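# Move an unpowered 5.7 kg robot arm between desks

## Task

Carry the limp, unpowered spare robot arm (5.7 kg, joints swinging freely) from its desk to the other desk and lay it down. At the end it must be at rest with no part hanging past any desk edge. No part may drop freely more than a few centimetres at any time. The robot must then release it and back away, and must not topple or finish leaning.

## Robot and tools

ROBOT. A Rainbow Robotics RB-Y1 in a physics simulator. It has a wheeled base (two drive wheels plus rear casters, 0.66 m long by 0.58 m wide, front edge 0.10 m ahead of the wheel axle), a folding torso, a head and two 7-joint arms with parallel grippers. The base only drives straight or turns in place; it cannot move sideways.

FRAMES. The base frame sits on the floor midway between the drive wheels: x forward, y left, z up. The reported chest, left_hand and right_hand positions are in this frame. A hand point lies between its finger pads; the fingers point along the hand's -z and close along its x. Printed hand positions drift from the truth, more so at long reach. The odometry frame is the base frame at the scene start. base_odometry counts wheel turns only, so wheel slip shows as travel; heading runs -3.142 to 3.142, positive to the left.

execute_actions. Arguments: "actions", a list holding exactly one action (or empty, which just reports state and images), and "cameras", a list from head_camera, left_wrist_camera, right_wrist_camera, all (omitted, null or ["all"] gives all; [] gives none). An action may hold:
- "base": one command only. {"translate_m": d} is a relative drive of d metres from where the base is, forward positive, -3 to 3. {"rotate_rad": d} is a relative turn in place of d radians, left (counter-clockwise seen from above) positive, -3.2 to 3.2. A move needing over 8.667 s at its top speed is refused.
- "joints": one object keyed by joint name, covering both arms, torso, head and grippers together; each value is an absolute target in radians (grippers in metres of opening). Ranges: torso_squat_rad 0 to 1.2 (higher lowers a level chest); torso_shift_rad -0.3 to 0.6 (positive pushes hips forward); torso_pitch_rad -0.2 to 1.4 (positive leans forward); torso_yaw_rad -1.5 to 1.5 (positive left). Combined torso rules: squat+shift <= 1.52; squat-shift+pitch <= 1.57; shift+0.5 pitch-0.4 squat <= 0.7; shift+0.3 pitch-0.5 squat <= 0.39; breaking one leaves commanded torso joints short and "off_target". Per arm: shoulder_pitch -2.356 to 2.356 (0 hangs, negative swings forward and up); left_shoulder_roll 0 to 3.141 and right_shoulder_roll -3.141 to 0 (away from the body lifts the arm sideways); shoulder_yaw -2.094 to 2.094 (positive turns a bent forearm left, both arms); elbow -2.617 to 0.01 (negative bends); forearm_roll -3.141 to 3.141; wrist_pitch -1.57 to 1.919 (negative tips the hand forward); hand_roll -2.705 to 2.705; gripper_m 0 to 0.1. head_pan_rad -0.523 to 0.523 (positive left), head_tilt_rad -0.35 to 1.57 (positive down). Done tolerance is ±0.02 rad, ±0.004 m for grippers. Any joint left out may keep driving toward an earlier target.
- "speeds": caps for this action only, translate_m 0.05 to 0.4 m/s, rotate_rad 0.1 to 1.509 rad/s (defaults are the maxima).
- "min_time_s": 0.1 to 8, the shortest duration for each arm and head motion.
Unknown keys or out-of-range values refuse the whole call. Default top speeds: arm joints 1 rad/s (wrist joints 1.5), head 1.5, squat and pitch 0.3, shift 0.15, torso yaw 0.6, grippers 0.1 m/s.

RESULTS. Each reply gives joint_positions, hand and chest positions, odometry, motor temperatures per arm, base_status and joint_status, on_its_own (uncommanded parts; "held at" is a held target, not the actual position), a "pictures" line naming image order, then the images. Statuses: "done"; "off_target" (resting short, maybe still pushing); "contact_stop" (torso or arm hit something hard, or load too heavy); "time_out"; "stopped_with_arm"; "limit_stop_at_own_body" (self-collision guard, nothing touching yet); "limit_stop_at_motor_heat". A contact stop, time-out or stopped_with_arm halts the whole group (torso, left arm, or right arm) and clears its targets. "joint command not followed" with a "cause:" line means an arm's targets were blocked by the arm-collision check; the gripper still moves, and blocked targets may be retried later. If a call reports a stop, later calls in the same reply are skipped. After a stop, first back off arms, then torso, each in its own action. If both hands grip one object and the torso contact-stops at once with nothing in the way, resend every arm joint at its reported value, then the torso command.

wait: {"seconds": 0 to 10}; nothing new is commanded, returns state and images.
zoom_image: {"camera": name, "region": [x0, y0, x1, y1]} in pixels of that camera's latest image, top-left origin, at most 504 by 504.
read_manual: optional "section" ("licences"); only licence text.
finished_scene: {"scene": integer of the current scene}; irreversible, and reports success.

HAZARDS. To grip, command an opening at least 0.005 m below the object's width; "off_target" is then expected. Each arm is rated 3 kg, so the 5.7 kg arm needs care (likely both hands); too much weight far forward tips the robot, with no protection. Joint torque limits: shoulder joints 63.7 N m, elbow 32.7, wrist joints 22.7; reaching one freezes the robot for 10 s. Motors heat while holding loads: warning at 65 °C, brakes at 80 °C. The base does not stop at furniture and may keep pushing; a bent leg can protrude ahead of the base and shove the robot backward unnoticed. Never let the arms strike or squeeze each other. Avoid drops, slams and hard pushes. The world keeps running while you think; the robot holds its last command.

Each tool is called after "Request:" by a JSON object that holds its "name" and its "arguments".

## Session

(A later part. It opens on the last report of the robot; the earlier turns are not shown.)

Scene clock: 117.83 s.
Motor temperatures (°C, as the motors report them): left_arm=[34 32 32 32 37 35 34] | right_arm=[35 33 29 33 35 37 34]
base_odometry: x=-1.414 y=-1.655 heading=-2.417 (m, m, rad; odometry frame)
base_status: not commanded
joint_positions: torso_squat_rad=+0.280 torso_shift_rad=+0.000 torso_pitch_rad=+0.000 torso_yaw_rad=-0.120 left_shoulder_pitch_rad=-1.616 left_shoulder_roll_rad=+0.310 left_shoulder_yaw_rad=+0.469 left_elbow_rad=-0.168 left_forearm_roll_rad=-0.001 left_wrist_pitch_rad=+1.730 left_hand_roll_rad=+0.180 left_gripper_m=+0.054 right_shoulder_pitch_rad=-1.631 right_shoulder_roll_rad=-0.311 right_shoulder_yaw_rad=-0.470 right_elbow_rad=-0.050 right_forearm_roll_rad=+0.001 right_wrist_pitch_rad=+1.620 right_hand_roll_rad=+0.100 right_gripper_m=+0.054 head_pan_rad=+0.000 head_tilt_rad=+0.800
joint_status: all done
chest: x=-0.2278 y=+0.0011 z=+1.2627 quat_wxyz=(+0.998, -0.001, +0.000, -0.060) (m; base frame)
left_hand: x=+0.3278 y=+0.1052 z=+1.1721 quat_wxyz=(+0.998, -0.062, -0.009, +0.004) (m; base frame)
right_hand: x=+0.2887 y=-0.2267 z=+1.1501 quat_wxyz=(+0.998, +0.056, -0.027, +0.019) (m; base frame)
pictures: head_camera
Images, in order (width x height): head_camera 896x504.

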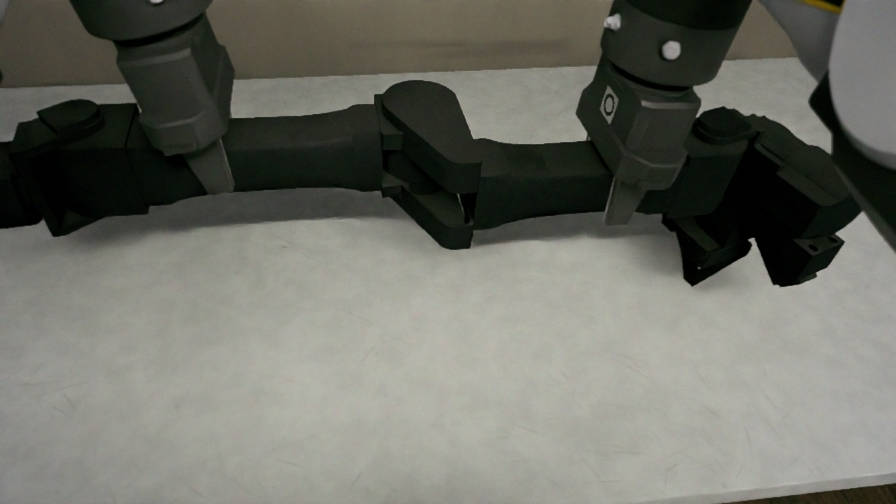

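Tip is in contact. Drag left as before.

Request:
{"name": "execute_actions", "arguments": {"actions": [{"joints": {"torso_yaw_rad": 0.0, "torso_squat_rad": 0.25}}], "cameras": ["head_camera"]}}

Request:
{"name": "execute_actions", "arguments": {"actions": [{"joints": {"torso_yaw_rad": 0.08, "torso_squat_rad": 0.36}}], "cameras": ["head_camera"]}}

Scene clock: 122.70 s.
Motor temperatures (°C, as the motors report them): left_arm=[34 32 32 32 37 35 34] | right_arm=[35 33 29 33 35 37 34]
base_odometry: x=-1.414 y=-1.655 heading=-2.417 (m, m, rad; odometry frame)
base_status: not commanded
joint_positions: torso_squat_rad=+0.250 torso_shift_rad=+0.001 torso_pitch_rad=+0.002 torso_yaw_rad=+0.000 left_shoulder_pitch_rad=-1.616 left_shoulder_roll_rad=+0.310 left_shoulder_yaw_rad=+0.469 left_elbow_rad=-0.168 left_forearm_roll_rad=-0.001 left_wrist_pitch_rad=+1.730 left_hand_roll_rad=+0.180 left_gripper_m=+0.054 right_shoulder_pitch_rad=-1.626 right_shoulder_roll_rad=-0.310 right_shoulder_yaw_rad=-0.469 right_elbow_rad=-0.048 right_forearm_roll_rad=+0.001 right_wrist_pitch_rad=+1.620 right_hand_roll_rad=+0.100 right_gripper_m=+0.054 head_pan_rad=+0.000 head_tilt_rad=+0.800
joint_status: all done
chest: x=-0.2269 y=+0.0010 z=+1.2682 quat_wxyz=(+1.000, -0.001, +0.001, +0.000) (m; base frame)
left_hand: x=+0.3119 y=+0.1709 z=+1.1769 quat_wxyz=(+0.996, -0.061, -0.011, +0.063) (m; base frame)
right_hand: x=+0.3117 y=-0.1633 z=+1.1516 quat_wxyz=(+0.995, +0.058, -0.019, +0.079) (m; base frame)
pictures: head_camera
Images, in order (width x height): head_camera 896x504.

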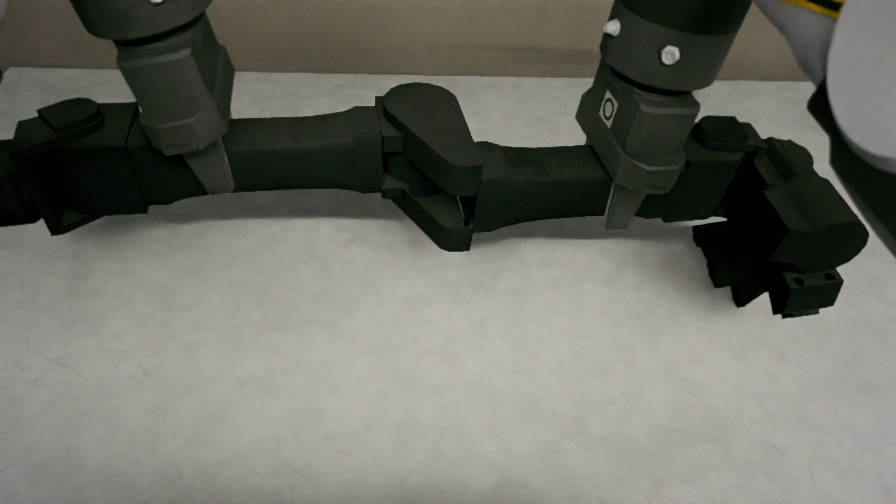

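Scene clock: 123.83 s.
Motor temperatures (°C, as the motors report them): left_arm=[34 32 32 32 37 35 34] | right_arm=[35 33 29 33 35 37 34]
base_odometry: x=-1.414 y=-1.655 heading=-2.417 (m, m, rad; odometry frame)
base_status: not commanded
joint_positions: torso_squat_rad=+0.360 torso_shift_rad=+0.001 torso_pitch_rad=+0.002 torso_yaw_rad=+0.080 left_shoulder_pitch_rad=-1.616 left_shoulder_roll_rad=+0.310 left_shoulder_yaw_rad=+0.469 left_elbow_rad=-0.168 left_forearm_roll_rad=-0.001 left_wrist_pitch_rad=+1.730 left_hand_roll_rad=+0.180 left_gripper_m=+0.054 right_shoulder_pitch_rad=-1.627 right_shoulder_roll_rad=-0.310 right_shoulder_yaw_rad=-0.469 right_elbow_rad=-0.049 right_forearm_roll_rad=+0.001 right_wrist_pitch_rad=+1.620 right_hand_roll_rad=+0.100 right_gripper_m=+0.054 head_pan_rad=+0.000 head_tilt_rad=+0.800
joint_status: all done
chest: x=-0.2271 y=+0.0010 z=+1.2451 quat_wxyz=(+0.999, -0.001, +0.001, +0.040) (m; base frame)
left_hand: x=+0.2965 y=+0.2134 z=+1.1539 quat_wxyz=(+0.993, -0.061, -0.014, +0.103) (m; base frame)
right_hand: x=+0.3230 y=-0.1198 z=+1.1290 quat_wxyz=(+0.991, +0.059, -0.017, +0.118) (m; base frame)
pictures: head_camera
Images, in order (width x height): head_camera 896x504.

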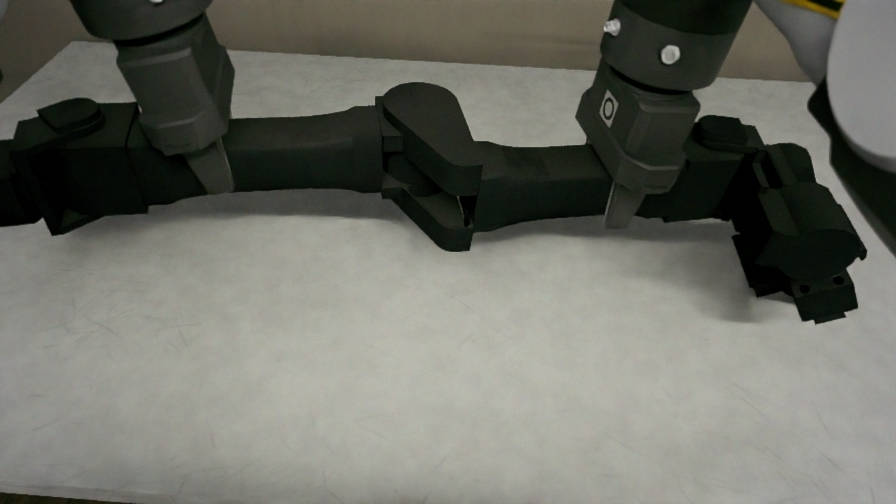

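Request:
{"name": "execute_actions", "arguments": {"actions": [{"joints": {"torso_squat_rad": 0.48}}], "cameras": ["head_camera"]}}

Request:
{"name": "execute_actions", "arguments": {"actions": [{"joints": {"torso_squat_rad": 0.6}}], "cameras": ["head_camera"]}}

Request:
{"name": "execute_actions", "arguments": {"actions": [{"joints": {"torso_squat_rad": 0.65}}], "cameras": ["head_camera"]}}

Scene clock: 131.27 s.
Motor temperatures (°C, as the motors report them): left_arm=[35 32 32 32 37 35 34] | right_arm=[35 33 29 33 35 37 34]
base_odometry: x=-1.414 y=-1.655 heading=-2.417 (m, m, rad; odometry frame)
base_status: not commanded
joint_positions: torso_squat_rad=+0.480 torso_shift_rad=+0.001 torso_pitch_rad=+0.002 torso_yaw_rad=+0.080 left_shoulder_pitch_rad=-1.616 left_shoulder_roll_rad=+0.310 left_shoulder_yaw_rad=+0.469 left_elbow_rad=-0.168 left_forearm_roll_rad=-0.001 left_wrist_pitch_rad=+1.730 left_hand_roll_rad=+0.180 left_gripper_m=+0.054 right_shoulder_pitch_rad=-1.627 right_shoulder_roll_rad=-0.310 right_shoulder_yaw_rad=-0.469 right_elbow_rad=-0.049 right_forearm_roll_rad=+0.001 right_wrist_pitch_rad=+1.620 right_hand_roll_rad=+0.100 right_gripper_m=+0.054 head_pan_rad=+0.000 head_tilt_rad=+0.800
joint_status: all done
chest: x=-0.2271 y=+0.0010 z=+1.2109 quat_wxyz=(+0.999, -0.001, +0.001, +0.040) (m; base frame)
left_hand: x=+0.2965 y=+0.2133 z=+1.1197 quat_wxyz=(+0.993, -0.061, -0.014, +0.103) (m; base frame)
right_hand: x=+0.3230 y=-0.1199 z=+1.0946 quat_wxyz=(+0.991, +0.059, -0.017, +0.118) (m; base frame)
pictures: head_camera
Images, in order (width x height): head_camera 896x504.

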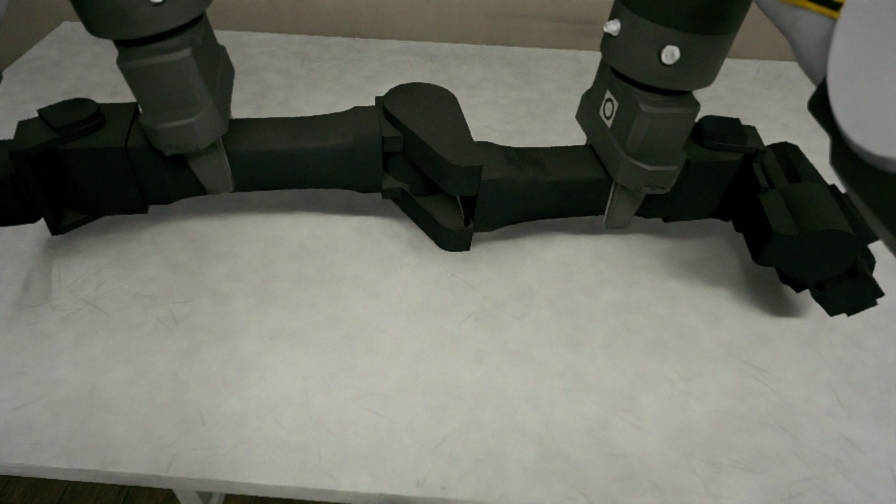

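Scene clock: 132.43 s.
Motor temperatures (°C, as the motors report them): left_arm=[35 32 32 32 37 35 34] | right_arm=[35 33 29 33 35 37 34]
base_odometry: x=-1.414 y=-1.655 heading=-2.417 (m, m, rad; odometry frame)
base_status: not commanded
joint_positions: torso_squat_rad=+0.600 torso_shift_rad=+0.001 torso_pitch_rad=+0.001 torso_yaw_rad=+0.080 left_shoulder_pitch_rad=-1.616 left_shoulder_roll_rad=+0.310 left_shoulder_yaw_rad=+0.469 left_elbow_rad=-0.168 left_forearm_roll_rad=-0.001 left_wrist_pitch_rad=+1.730 left_hand_roll_rad=+0.180 left_gripper_m=+0.054 right_shoulder_pitch_rad=-1.627 right_shoulder_roll_rad=-0.310 right_shoulder_yaw_rad=-0.469 right_elbow_rad=-0.049 right_forearm_roll_rad=+0.001 right_wrist_pitch_rad=+1.620 right_hand_roll_rad=+0.100 right_gripper_m=+0.054 head_pan_rad=+0.000 head_tilt_rad=+0.800
joint_status: all done
chest: x=-0.2273 y=+0.0009 z=+1.1677 quat_wxyz=(+0.999, -0.001, +0.001, +0.040) (m; base frame)
left_hand: x=+0.2963 y=+0.2133 z=+1.0766 quat_wxyz=(+0.993, -0.061, -0.014, +0.103) (m; base frame)
right_hand: x=+0.3230 y=-0.1199 z=+1.0518 quat_wxyz=(+0.991, +0.059, -0.018, +0.118) (m; base frame)
pictures: head_camera
Images, in order (width x height): head_camera 896x504.

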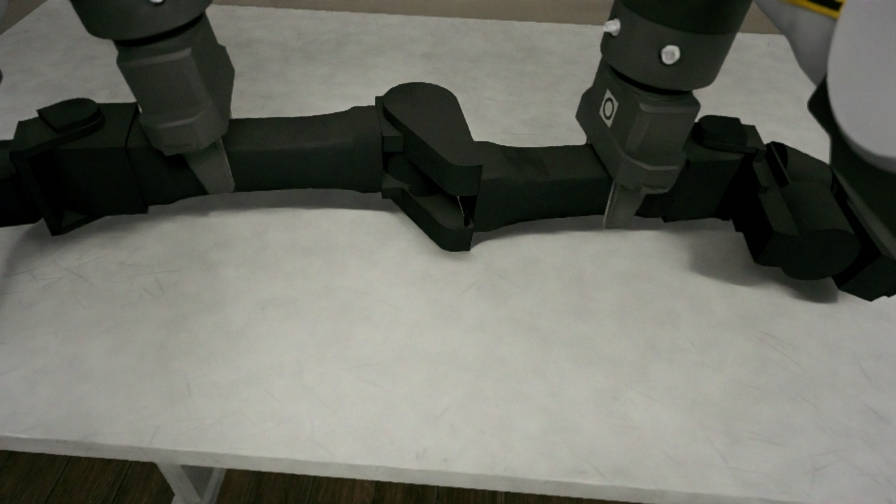

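Scene clock: 133.30 s.
Motor temperatures (°C, as the motors report them): left_arm=[35 32 32 32 37 35 34] | right_arm=[35 33 29 33 35 37 34]
base_odometry: x=-1.414 y=-1.655 heading=-2.417 (m, m, rad; odometry frame)
base_status: not commanded
joint_positions: torso_squat_rad=+0.650 torso_shift_rad=+0.001 torso_pitch_rad=+0.001 torso_yaw_rad=+0.080 left_shoulder_pitch_rad=-1.617 left_shoulder_roll_rad=+0.310 left_shoulder_yaw_rad=+0.469 left_elbow_rad=-0.168 left_forearm_roll_rad=-0.001 left_wrist_pitch_rad=+1.730 left_hand_roll_rad=+0.180 left_gripper_m=+0.054 right_shoulder_pitch_rad=-1.627 right_shoulder_roll_rad=-0.310 right_shoulder_yaw_rad=-0.469 right_elbow_rad=-0.049 right_forearm_roll_rad=+0.001 right_wrist_pitch_rad=+1.620 right_hand_roll_rad=+0.100 right_gripper_m=+0.054 head_pan_rad=+0.000 head_tilt_rad=+0.800
joint_status: all done
chest: x=-0.2273 y=+0.0009 z=+1.1472 quat_wxyz=(+0.999, -0.001, +0.001, +0.040) (m; base frame)
left_hand: x=+0.2964 y=+0.2132 z=+1.0564 quat_wxyz=(+0.993, -0.061, -0.014, +0.103) (m; base frame)
right_hand: x=+0.3230 y=-0.1199 z=+1.0313 quat_wxyz=(+0.991, +0.059, -0.018, +0.118) (m; base frame)
pictures: head_camera
Images, in order (width x height): head_camera 896x504.

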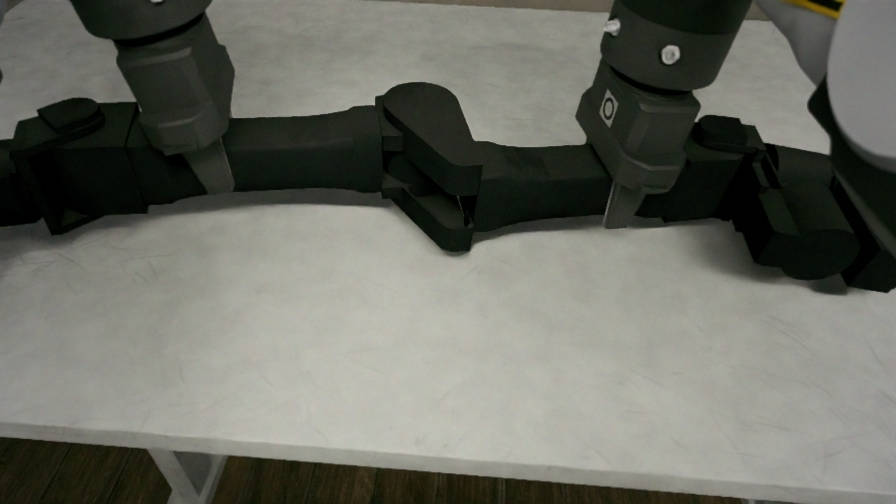

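Request:
{"name": "execute_actions", "arguments": {"actions": [{"joints": {"torso_squat_rad": 0.69}}], "cameras": ["head_camera"]}}

Scene clock: 142.17 s.
Motor temperatures (°C, as the motors report them): left_arm=[35 32 32 32 37 35 34] | right_arm=[35 33 29 33 35 37 34]
base_odometry: x=-1.414 y=-1.655 heading=-2.417 (m, m, rad; odometry frame)
base_status: not commanded
joint_positions: torso_squat_rad=+0.690 torso_shift_rad=+0.000 torso_pitch_rad=+0.001 torso_yaw_rad=+0.080 left_shoulder_pitch_rad=-1.623 left_shoulder_roll_rad=+0.311 left_shoulder_yaw_rad=+0.470 left_elbow_rad=-0.172 left_forearm_roll_rad=+0.000 left_wrist_pitch_rad=+1.730 left_hand_roll_rad=+0.180 left_gripper_m=+0.054 right_shoulder_pitch_rad=-1.624 right_shoulder_roll_rad=-0.309 right_shoulder_yaw_rad=-0.469 right_elbow_rad=-0.047 right_forearm_roll_rad=+0.001 right_wrist_pitch_rad=+1.620 right_hand_roll_rad=+0.100 right_gripper_m=+0.055 head_pan_rad=+0.000 head_tilt_rad=+0.800
joint_status: all done
chest: x=-0.2277 y=+0.0005 z=+1.1298 quat_wxyz=(+0.999, +0.000, +0.000, +0.040) (m; base frame)
left_hand: x=+0.2979 y=+0.2122 z=+1.0441 quat_wxyz=(+0.993, -0.061, -0.019, +0.102) (m; base frame)
right_hand: x=+0.3216 y=-0.1203 z=+1.0123 quat_wxyz=(+0.991, +0.059, -0.016, +0.118) (m; base frame)
pictures: head_camera
Images, in order (width x height): head_camera 896x504.

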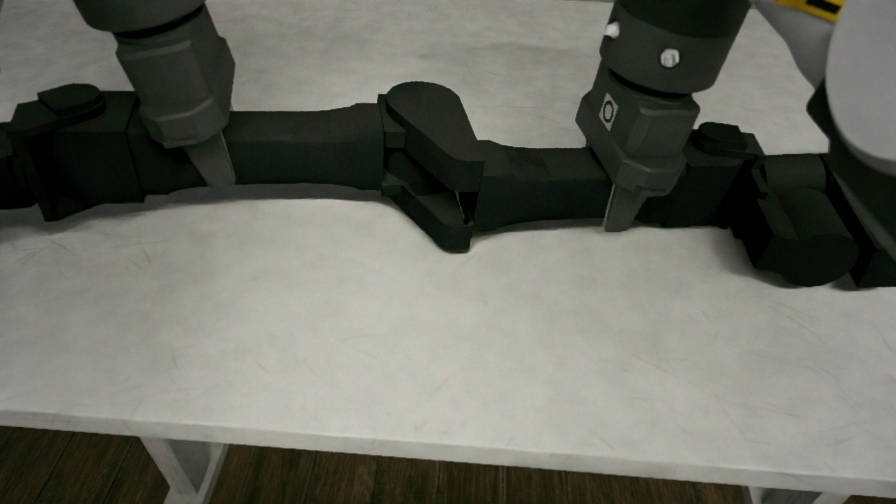

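Request:
{"name": "execute_actions", "arguments": {"actions": [{"joints": {"left_gripper_m": 0.1}}], "cameras": []}}

Request:
{"name": "execute_actions", "arguments": {"actions": [{"joints": {"torso_squat_rad": 0.72}}], "cameras": ["head_camera"]}}

Scene clock: 148.20 s.
Motor temperatures (°C, as the motors report them): left_arm=[35 32 32 32 37 35 34] | right_arm=[35 33 29 33 35 37 34]
base_odometry: x=-1.414 y=-1.655 heading=-2.417 (m, m, rad; odometry frame)
base_status: not commanded
joint_positions: torso_squat_rad=+0.690 torso_shift_rad=+0.000 torso_pitch_rad=+0.001 torso_yaw_rad=+0.080 left_shoulder_pitch_rad=-1.621 left_shoulder_roll_rad=+0.311 left_shoulder_yaw_rad=+0.470 left_elbow_rad=-0.170 left_forearm_roll_rad=+0.000 left_wrist_pitch_rad=+1.730 left_hand_roll_rad=+0.180 left_gripper_m=+0.099 right_shoulder_pitch_rad=-1.625 right_shoulder_roll_rad=-0.309 right_shoulder_yaw_rad=-0.469 right_elbow_rad=-0.047 right_forearm_roll_rad=+0.000 right_wrist_pitch_rad=+1.620 right_hand_roll_rad=+0.100 right_gripper_m=+0.055 head_pan_rad=+0.000 head_tilt_rad=+0.800
joint_status: all done
chest: x=-0.2275 y=+0.0006 z=+1.1298 quat_wxyz=(+0.999, +0.000, +0.000, +0.040) (m; base frame)
left_hand: x=+0.2973 y=+0.2122 z=+1.0420 quat_wxyz=(+0.993, -0.061, -0.017, +0.102) (m; base frame)
right_hand: x=+0.3218 y=-0.1201 z=+1.0123 quat_wxyz=(+0.991, +0.059, -0.016, +0.118) (m; base frame)
pictures: none
No camera images: the call's "cameras" was empty. Leave "cameras" out to get every camera's image.

Scene clock: 148.93 s.
Motor temperatures (°C, as the motors report them): left_arm=[34 32 32 32 37 35 34] | right_arm=[35 33 29 33 35 37 34]
base_odometry: x=-1.414 y=-1.655 heading=-2.417 (m, m, rad; odometry frame)
base_status: not commanded
joint_positions: torso_squat_rad=+0.720 torso_shift_rad=-0.001 torso_pitch_rad=-0.002 torso_yaw_rad=+0.080 left_shoulder_pitch_rad=-1.623 left_shoulder_roll_rad=+0.311 left_shoulder_yaw_rad=+0.470 left_elbow_rad=-0.171 left_forearm_roll_rad=+0.000 left_wrist_pitch_rad=+1.730 left_hand_roll_rad=+0.180 left_gripper_m=+0.099 right_shoulder_pitch_rad=-1.634 right_shoulder_roll_rad=-0.312 right_shoulder_yaw_rad=-0.470 right_elbow_rad=-0.052 right_forearm_roll_rad=+0.000 right_wrist_pitch_rad=+1.620 right_hand_roll_rad=+0.100 right_gripper_m=+0.055 head_pan_rad=+0.000 head_tilt_rad=+0.800
joint_status: all done
chest: x=-0.2290 y=+0.0007 z=+1.1161 quat_wxyz=(+0.999, -0.001, -0.001, +0.040) (m; base frame)
left_hand: x=+0.2967 y=+0.2119 z=+1.0311 quat_wxyz=(+0.993, -0.062, -0.020, +0.102) (m; base frame)
right_hand: x=+0.3236 y=-0.1195 z=+1.0070 quat_wxyz=(+0.991, +0.059, -0.024, +0.119) (m; base frame)
pictures: head_camera
Images, in order (width x height): head_camera 896x504.

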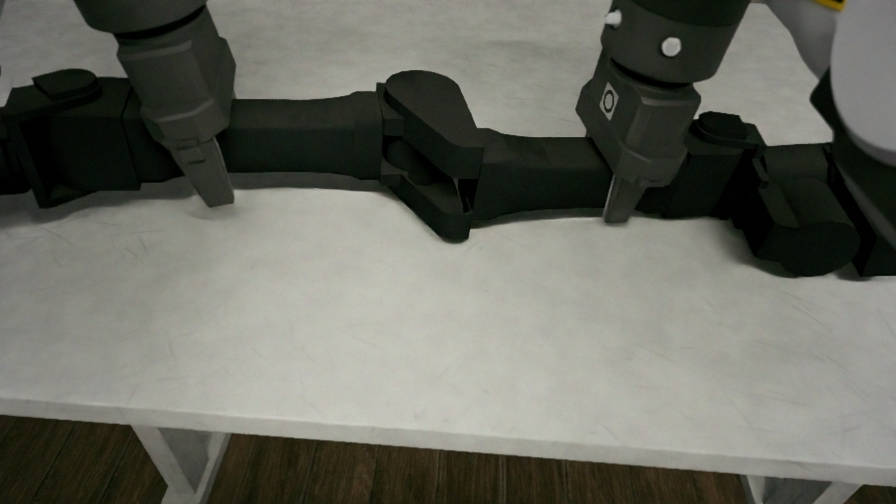

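Right side is down too. Release and retreat.

Request:
{"name": "execute_actions", "arguments": {"actions": [{"joints": {"right_gripper_m": 0.1}}], "cameras": []}}

Request:
{"name": "execute_actions", "arguments": {"actions": [{"joints": {"torso_squat_rad": 0.3}}], "cameras": []}}

Request:
{"name": "execute_actions", "arguments": {"actions": [{"base": {"translate_m": -0.7}, "joints": {"torso_yaw_rad": 0.0, "head_tilt_rad": 0.45}}], "cameras": []}}

Request:
{"name": "execute_actions", "arguments": {"actions": [{"joints": {"left_shoulder_pitch_rad": 0.0, "left_shoulder_roll_rad": 0.05, "left_shoulder_yaw_rad": 0.0, "left_elbow_rad": -0.15, "left_wrist_pitch_rad": 0.0, "left_hand_roll_rad": 0.0, "right_shoulder_pitch_rad": 0.0, "right_shoulder_roll_rad": -0.05, "right_shoulder_yaw_rad": 0.0, "right_elbow_rad": -0.15, "right_wrist_pitch_rad": 0.0, "right_hand_roll_rad": 0.0}}], "cameras": ["head_camera"]}}

Scene clock: 158.13 s.
Motor temperatures (°C, as the motors report them): left_arm=[34 32 32 32 37 35 34] | right_arm=[35 33 29 32 35 37 34]
base_odometry: x=-1.414 y=-1.655 heading=-2.417 (m, m, rad; odometry frame)
base_status: not commanded
joint_positions: torso_squat_rad=+0.720 torso_shift_rad=+0.000 torso_pitch_rad=-0.001 torso_yaw_rad=+0.080 left_shoulder_pitch_rad=-1.621 left_shoulder_roll_rad=+0.310 left_shoulder_yaw_rad=+0.470 left_elbow_rad=-0.171 left_forearm_roll_rad=+0.000 left_wrist_pitch_rad=+1.730 left_hand_roll_rad=+0.180 left_gripper_m=+0.099 right_shoulder_pitch_rad=-1.633 right_shoulder_roll_rad=-0.311 right_shoulder_yaw_rad=-0.470 right_elbow_rad=-0.051 right_forearm_roll_rad=+0.000 right_wrist_pitch_rad=+1.620 right_hand_roll_rad=+0.100 right_gripper_m=+0.100 head_pan_rad=+0.000 head_tilt_rad=+0.800
joint_status: all done
chest: x=-0.2284 y=+0.0008 z=+1.1162 quat_wxyz=(+0.999, -0.001, +0.000, +0.040) (m; base frame)
left_hand: x=+0.2967 y=+0.2122 z=+1.0296 quat_wxyz=(+0.993, -0.062, -0.019, +0.102) (m; base frame)
right_hand: x=+0.3236 y=-0.1191 z=+1.0053 quat_wxyz=(+0.991, +0.059, -0.023, +0.119) (m; base frame)
pictures: none
No camera images: the call's "cameras" was empty. Leave "cameras" out to get every camera's image.

Scene clock: 160.30 s.
Motor temperatures (°C, as the motors report them): left_arm=[34 32 32 32 37 35 34] | right_arm=[35 33 29 32 35 37 34]
base_odometry: x=-1.414 y=-1.655 heading=-2.417 (m, m, rad; odometry frame)
base_status: not commanded
joint_positions: torso_squat_rad=+0.300 torso_shift_rad=+0.000 torso_pitch_rad=+0.000 torso_yaw_rad=+0.080 left_shoulder_pitch_rad=-1.621 left_shoulder_roll_rad=+0.310 left_shoulder_yaw_rad=+0.470 left_elbow_rad=-0.170 left_forearm_roll_rad=+0.000 left_wrist_pitch_rad=+1.730 left_hand_roll_rad=+0.180 left_gripper_m=+0.099 right_shoulder_pitch_rad=-1.630 right_shoulder_roll_rad=-0.310 right_shoulder_yaw_rad=-0.470 right_elbow_rad=-0.050 right_forearm_roll_rad=+0.000 right_wrist_pitch_rad=+1.620 right_hand_roll_rad=+0.100 right_gripper_m=+0.100 head_pan_rad=+0.000 head_tilt_rad=+0.800
joint_status: all done
chest: x=-0.2279 y=+0.0009 z=+1.2587 quat_wxyz=(+0.999, -0.001, +0.000, +0.040) (m; base frame)
left_hand: x=+0.2969 y=+0.2124 z=+1.1710 quat_wxyz=(+0.993, -0.061, -0.017, +0.102) (m; base frame)
right_hand: x=+0.3231 y=-0.1191 z=+1.1453 quat_wxyz=(+0.991, +0.059, -0.020, +0.119) (m; base frame)
pictures: none
No camera images: the call's "cameras" was empty. Leave "cameras" out to get every camera's image.

Scene clock: 163.37 s.
Motor temperatures (°C, as the motors report them): left_arm=[34 32 32 32 37 35 34] | right_arm=[34 33 29 32 35 37 34]
base_odometry: x=-0.890 y=-1.191 heading=-2.417 (m, m, rad; odometry frame)
base_status: done
joint_positions: torso_squat_rad=+0.300 torso_shift_rad=+0.000 torso_pitch_rad=+0.000 torso_yaw_rad=+0.000 left_shoulder_pitch_rad=-1.620 left_shoulder_roll_rad=+0.310 left_shoulder_yaw_rad=+0.470 left_elbow_rad=-0.170 left_forearm_roll_rad=+0.000 left_wrist_pitch_rad=+1.730 left_hand_roll_rad=+0.180 left_gripper_m=+0.099 right_shoulder_pitch_rad=-1.630 right_shoulder_roll_rad=-0.310 right_shoulder_yaw_rad=-0.470 right_elbow_rad=-0.050 right_forearm_roll_rad=+0.000 right_wrist_pitch_rad=+1.620 right_hand_roll_rad=+0.100 right_gripper_m=+0.100 head_pan_rad=+0.000 head_tilt_rad=+0.450
joint_status: all done
chest: x=-0.2281 y=+0.0009 z=+1.2587 quat_wxyz=(+1.000, -0.001, +0.000, +0.000) (m; base frame)
left_hand: x=+0.3120 y=+0.1696 z=+1.1711 quat_wxyz=(+0.996, -0.062, -0.015, +0.062) (m; base frame)
right_hand: x=+0.3116 y=-0.1627 z=+1.1453 quat_wxyz=(+0.995, +0.058, -0.023, +0.079) (m; base frame)
pictures: none
No camera images: the call's "cameras" was empty. Leave "cameras" out to get every camera's image.

Scene clock: 165.87 s.
Motor temperatures (°C, as the motors report them): left_arm=[34 32 32 32 37 35 34] | right_arm=[34 33 29 32 35 37 34]
base_odometry: x=-0.890 y=-1.191 heading=-2.417 (m, m, rad; odometry frame)
base_status: not commanded
joint_positions: torso_squat_rad=+0.300 torso_shift_rad=+0.000 torso_pitch_rad=+0.000 torso_yaw_rad=+0.000 left_shoulder_pitch_rad=+0.000 left_shoulder_roll_rad=+0.050 left_shoulder_yaw_rad=+0.000 left_elbow_rad=-0.150 left_forearm_roll_rad=+0.000 left_wrist_pitch_rad=+0.000 left_hand_roll_rad=+0.000 left_gripper_m=+0.099 right_shoulder_pitch_rad=+0.000 right_shoulder_roll_rad=-0.050 right_shoulder_yaw_rad=+0.000 right_elbow_rad=-0.150 right_forearm_roll_rad=+0.000 right_wrist_pitch_rad=+0.000 right_hand_roll_rad=+0.000 right_gripper_m=+0.100 head_pan_rad=+0.000 head_tilt_rad=+0.450
joint_status: all done
chest: x=-0.2280 y=+0.0009 z=+1.2587 quat_wxyz=(+1.000, -0.001, +0.000, +0.000) (m; base frame)
left_hand: x=-0.1551 y=+0.2584 z=+0.5777 quat_wxyz=(+0.997, +0.025, -0.075, -0.002) (m; base frame)
right_hand: x=-0.1552 y=-0.2579 z=+0.5782 quat_wxyz=(+0.997, -0.025, -0.075, +0.002) (m; base frame)
pictures: head_camera
Images, in order (width x height): head_camera 896x504.

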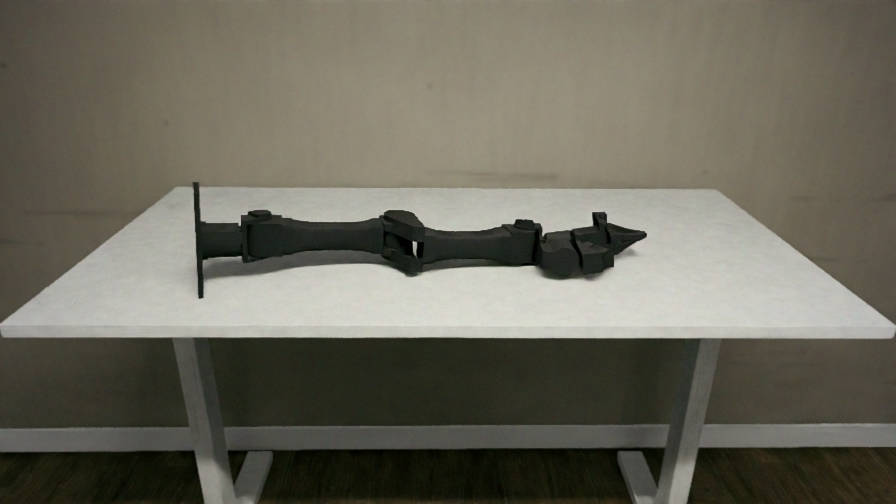

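Request:
{"name": "finished_scene", "arguments": {"scene": 2}}

The scene is finished: the task was done.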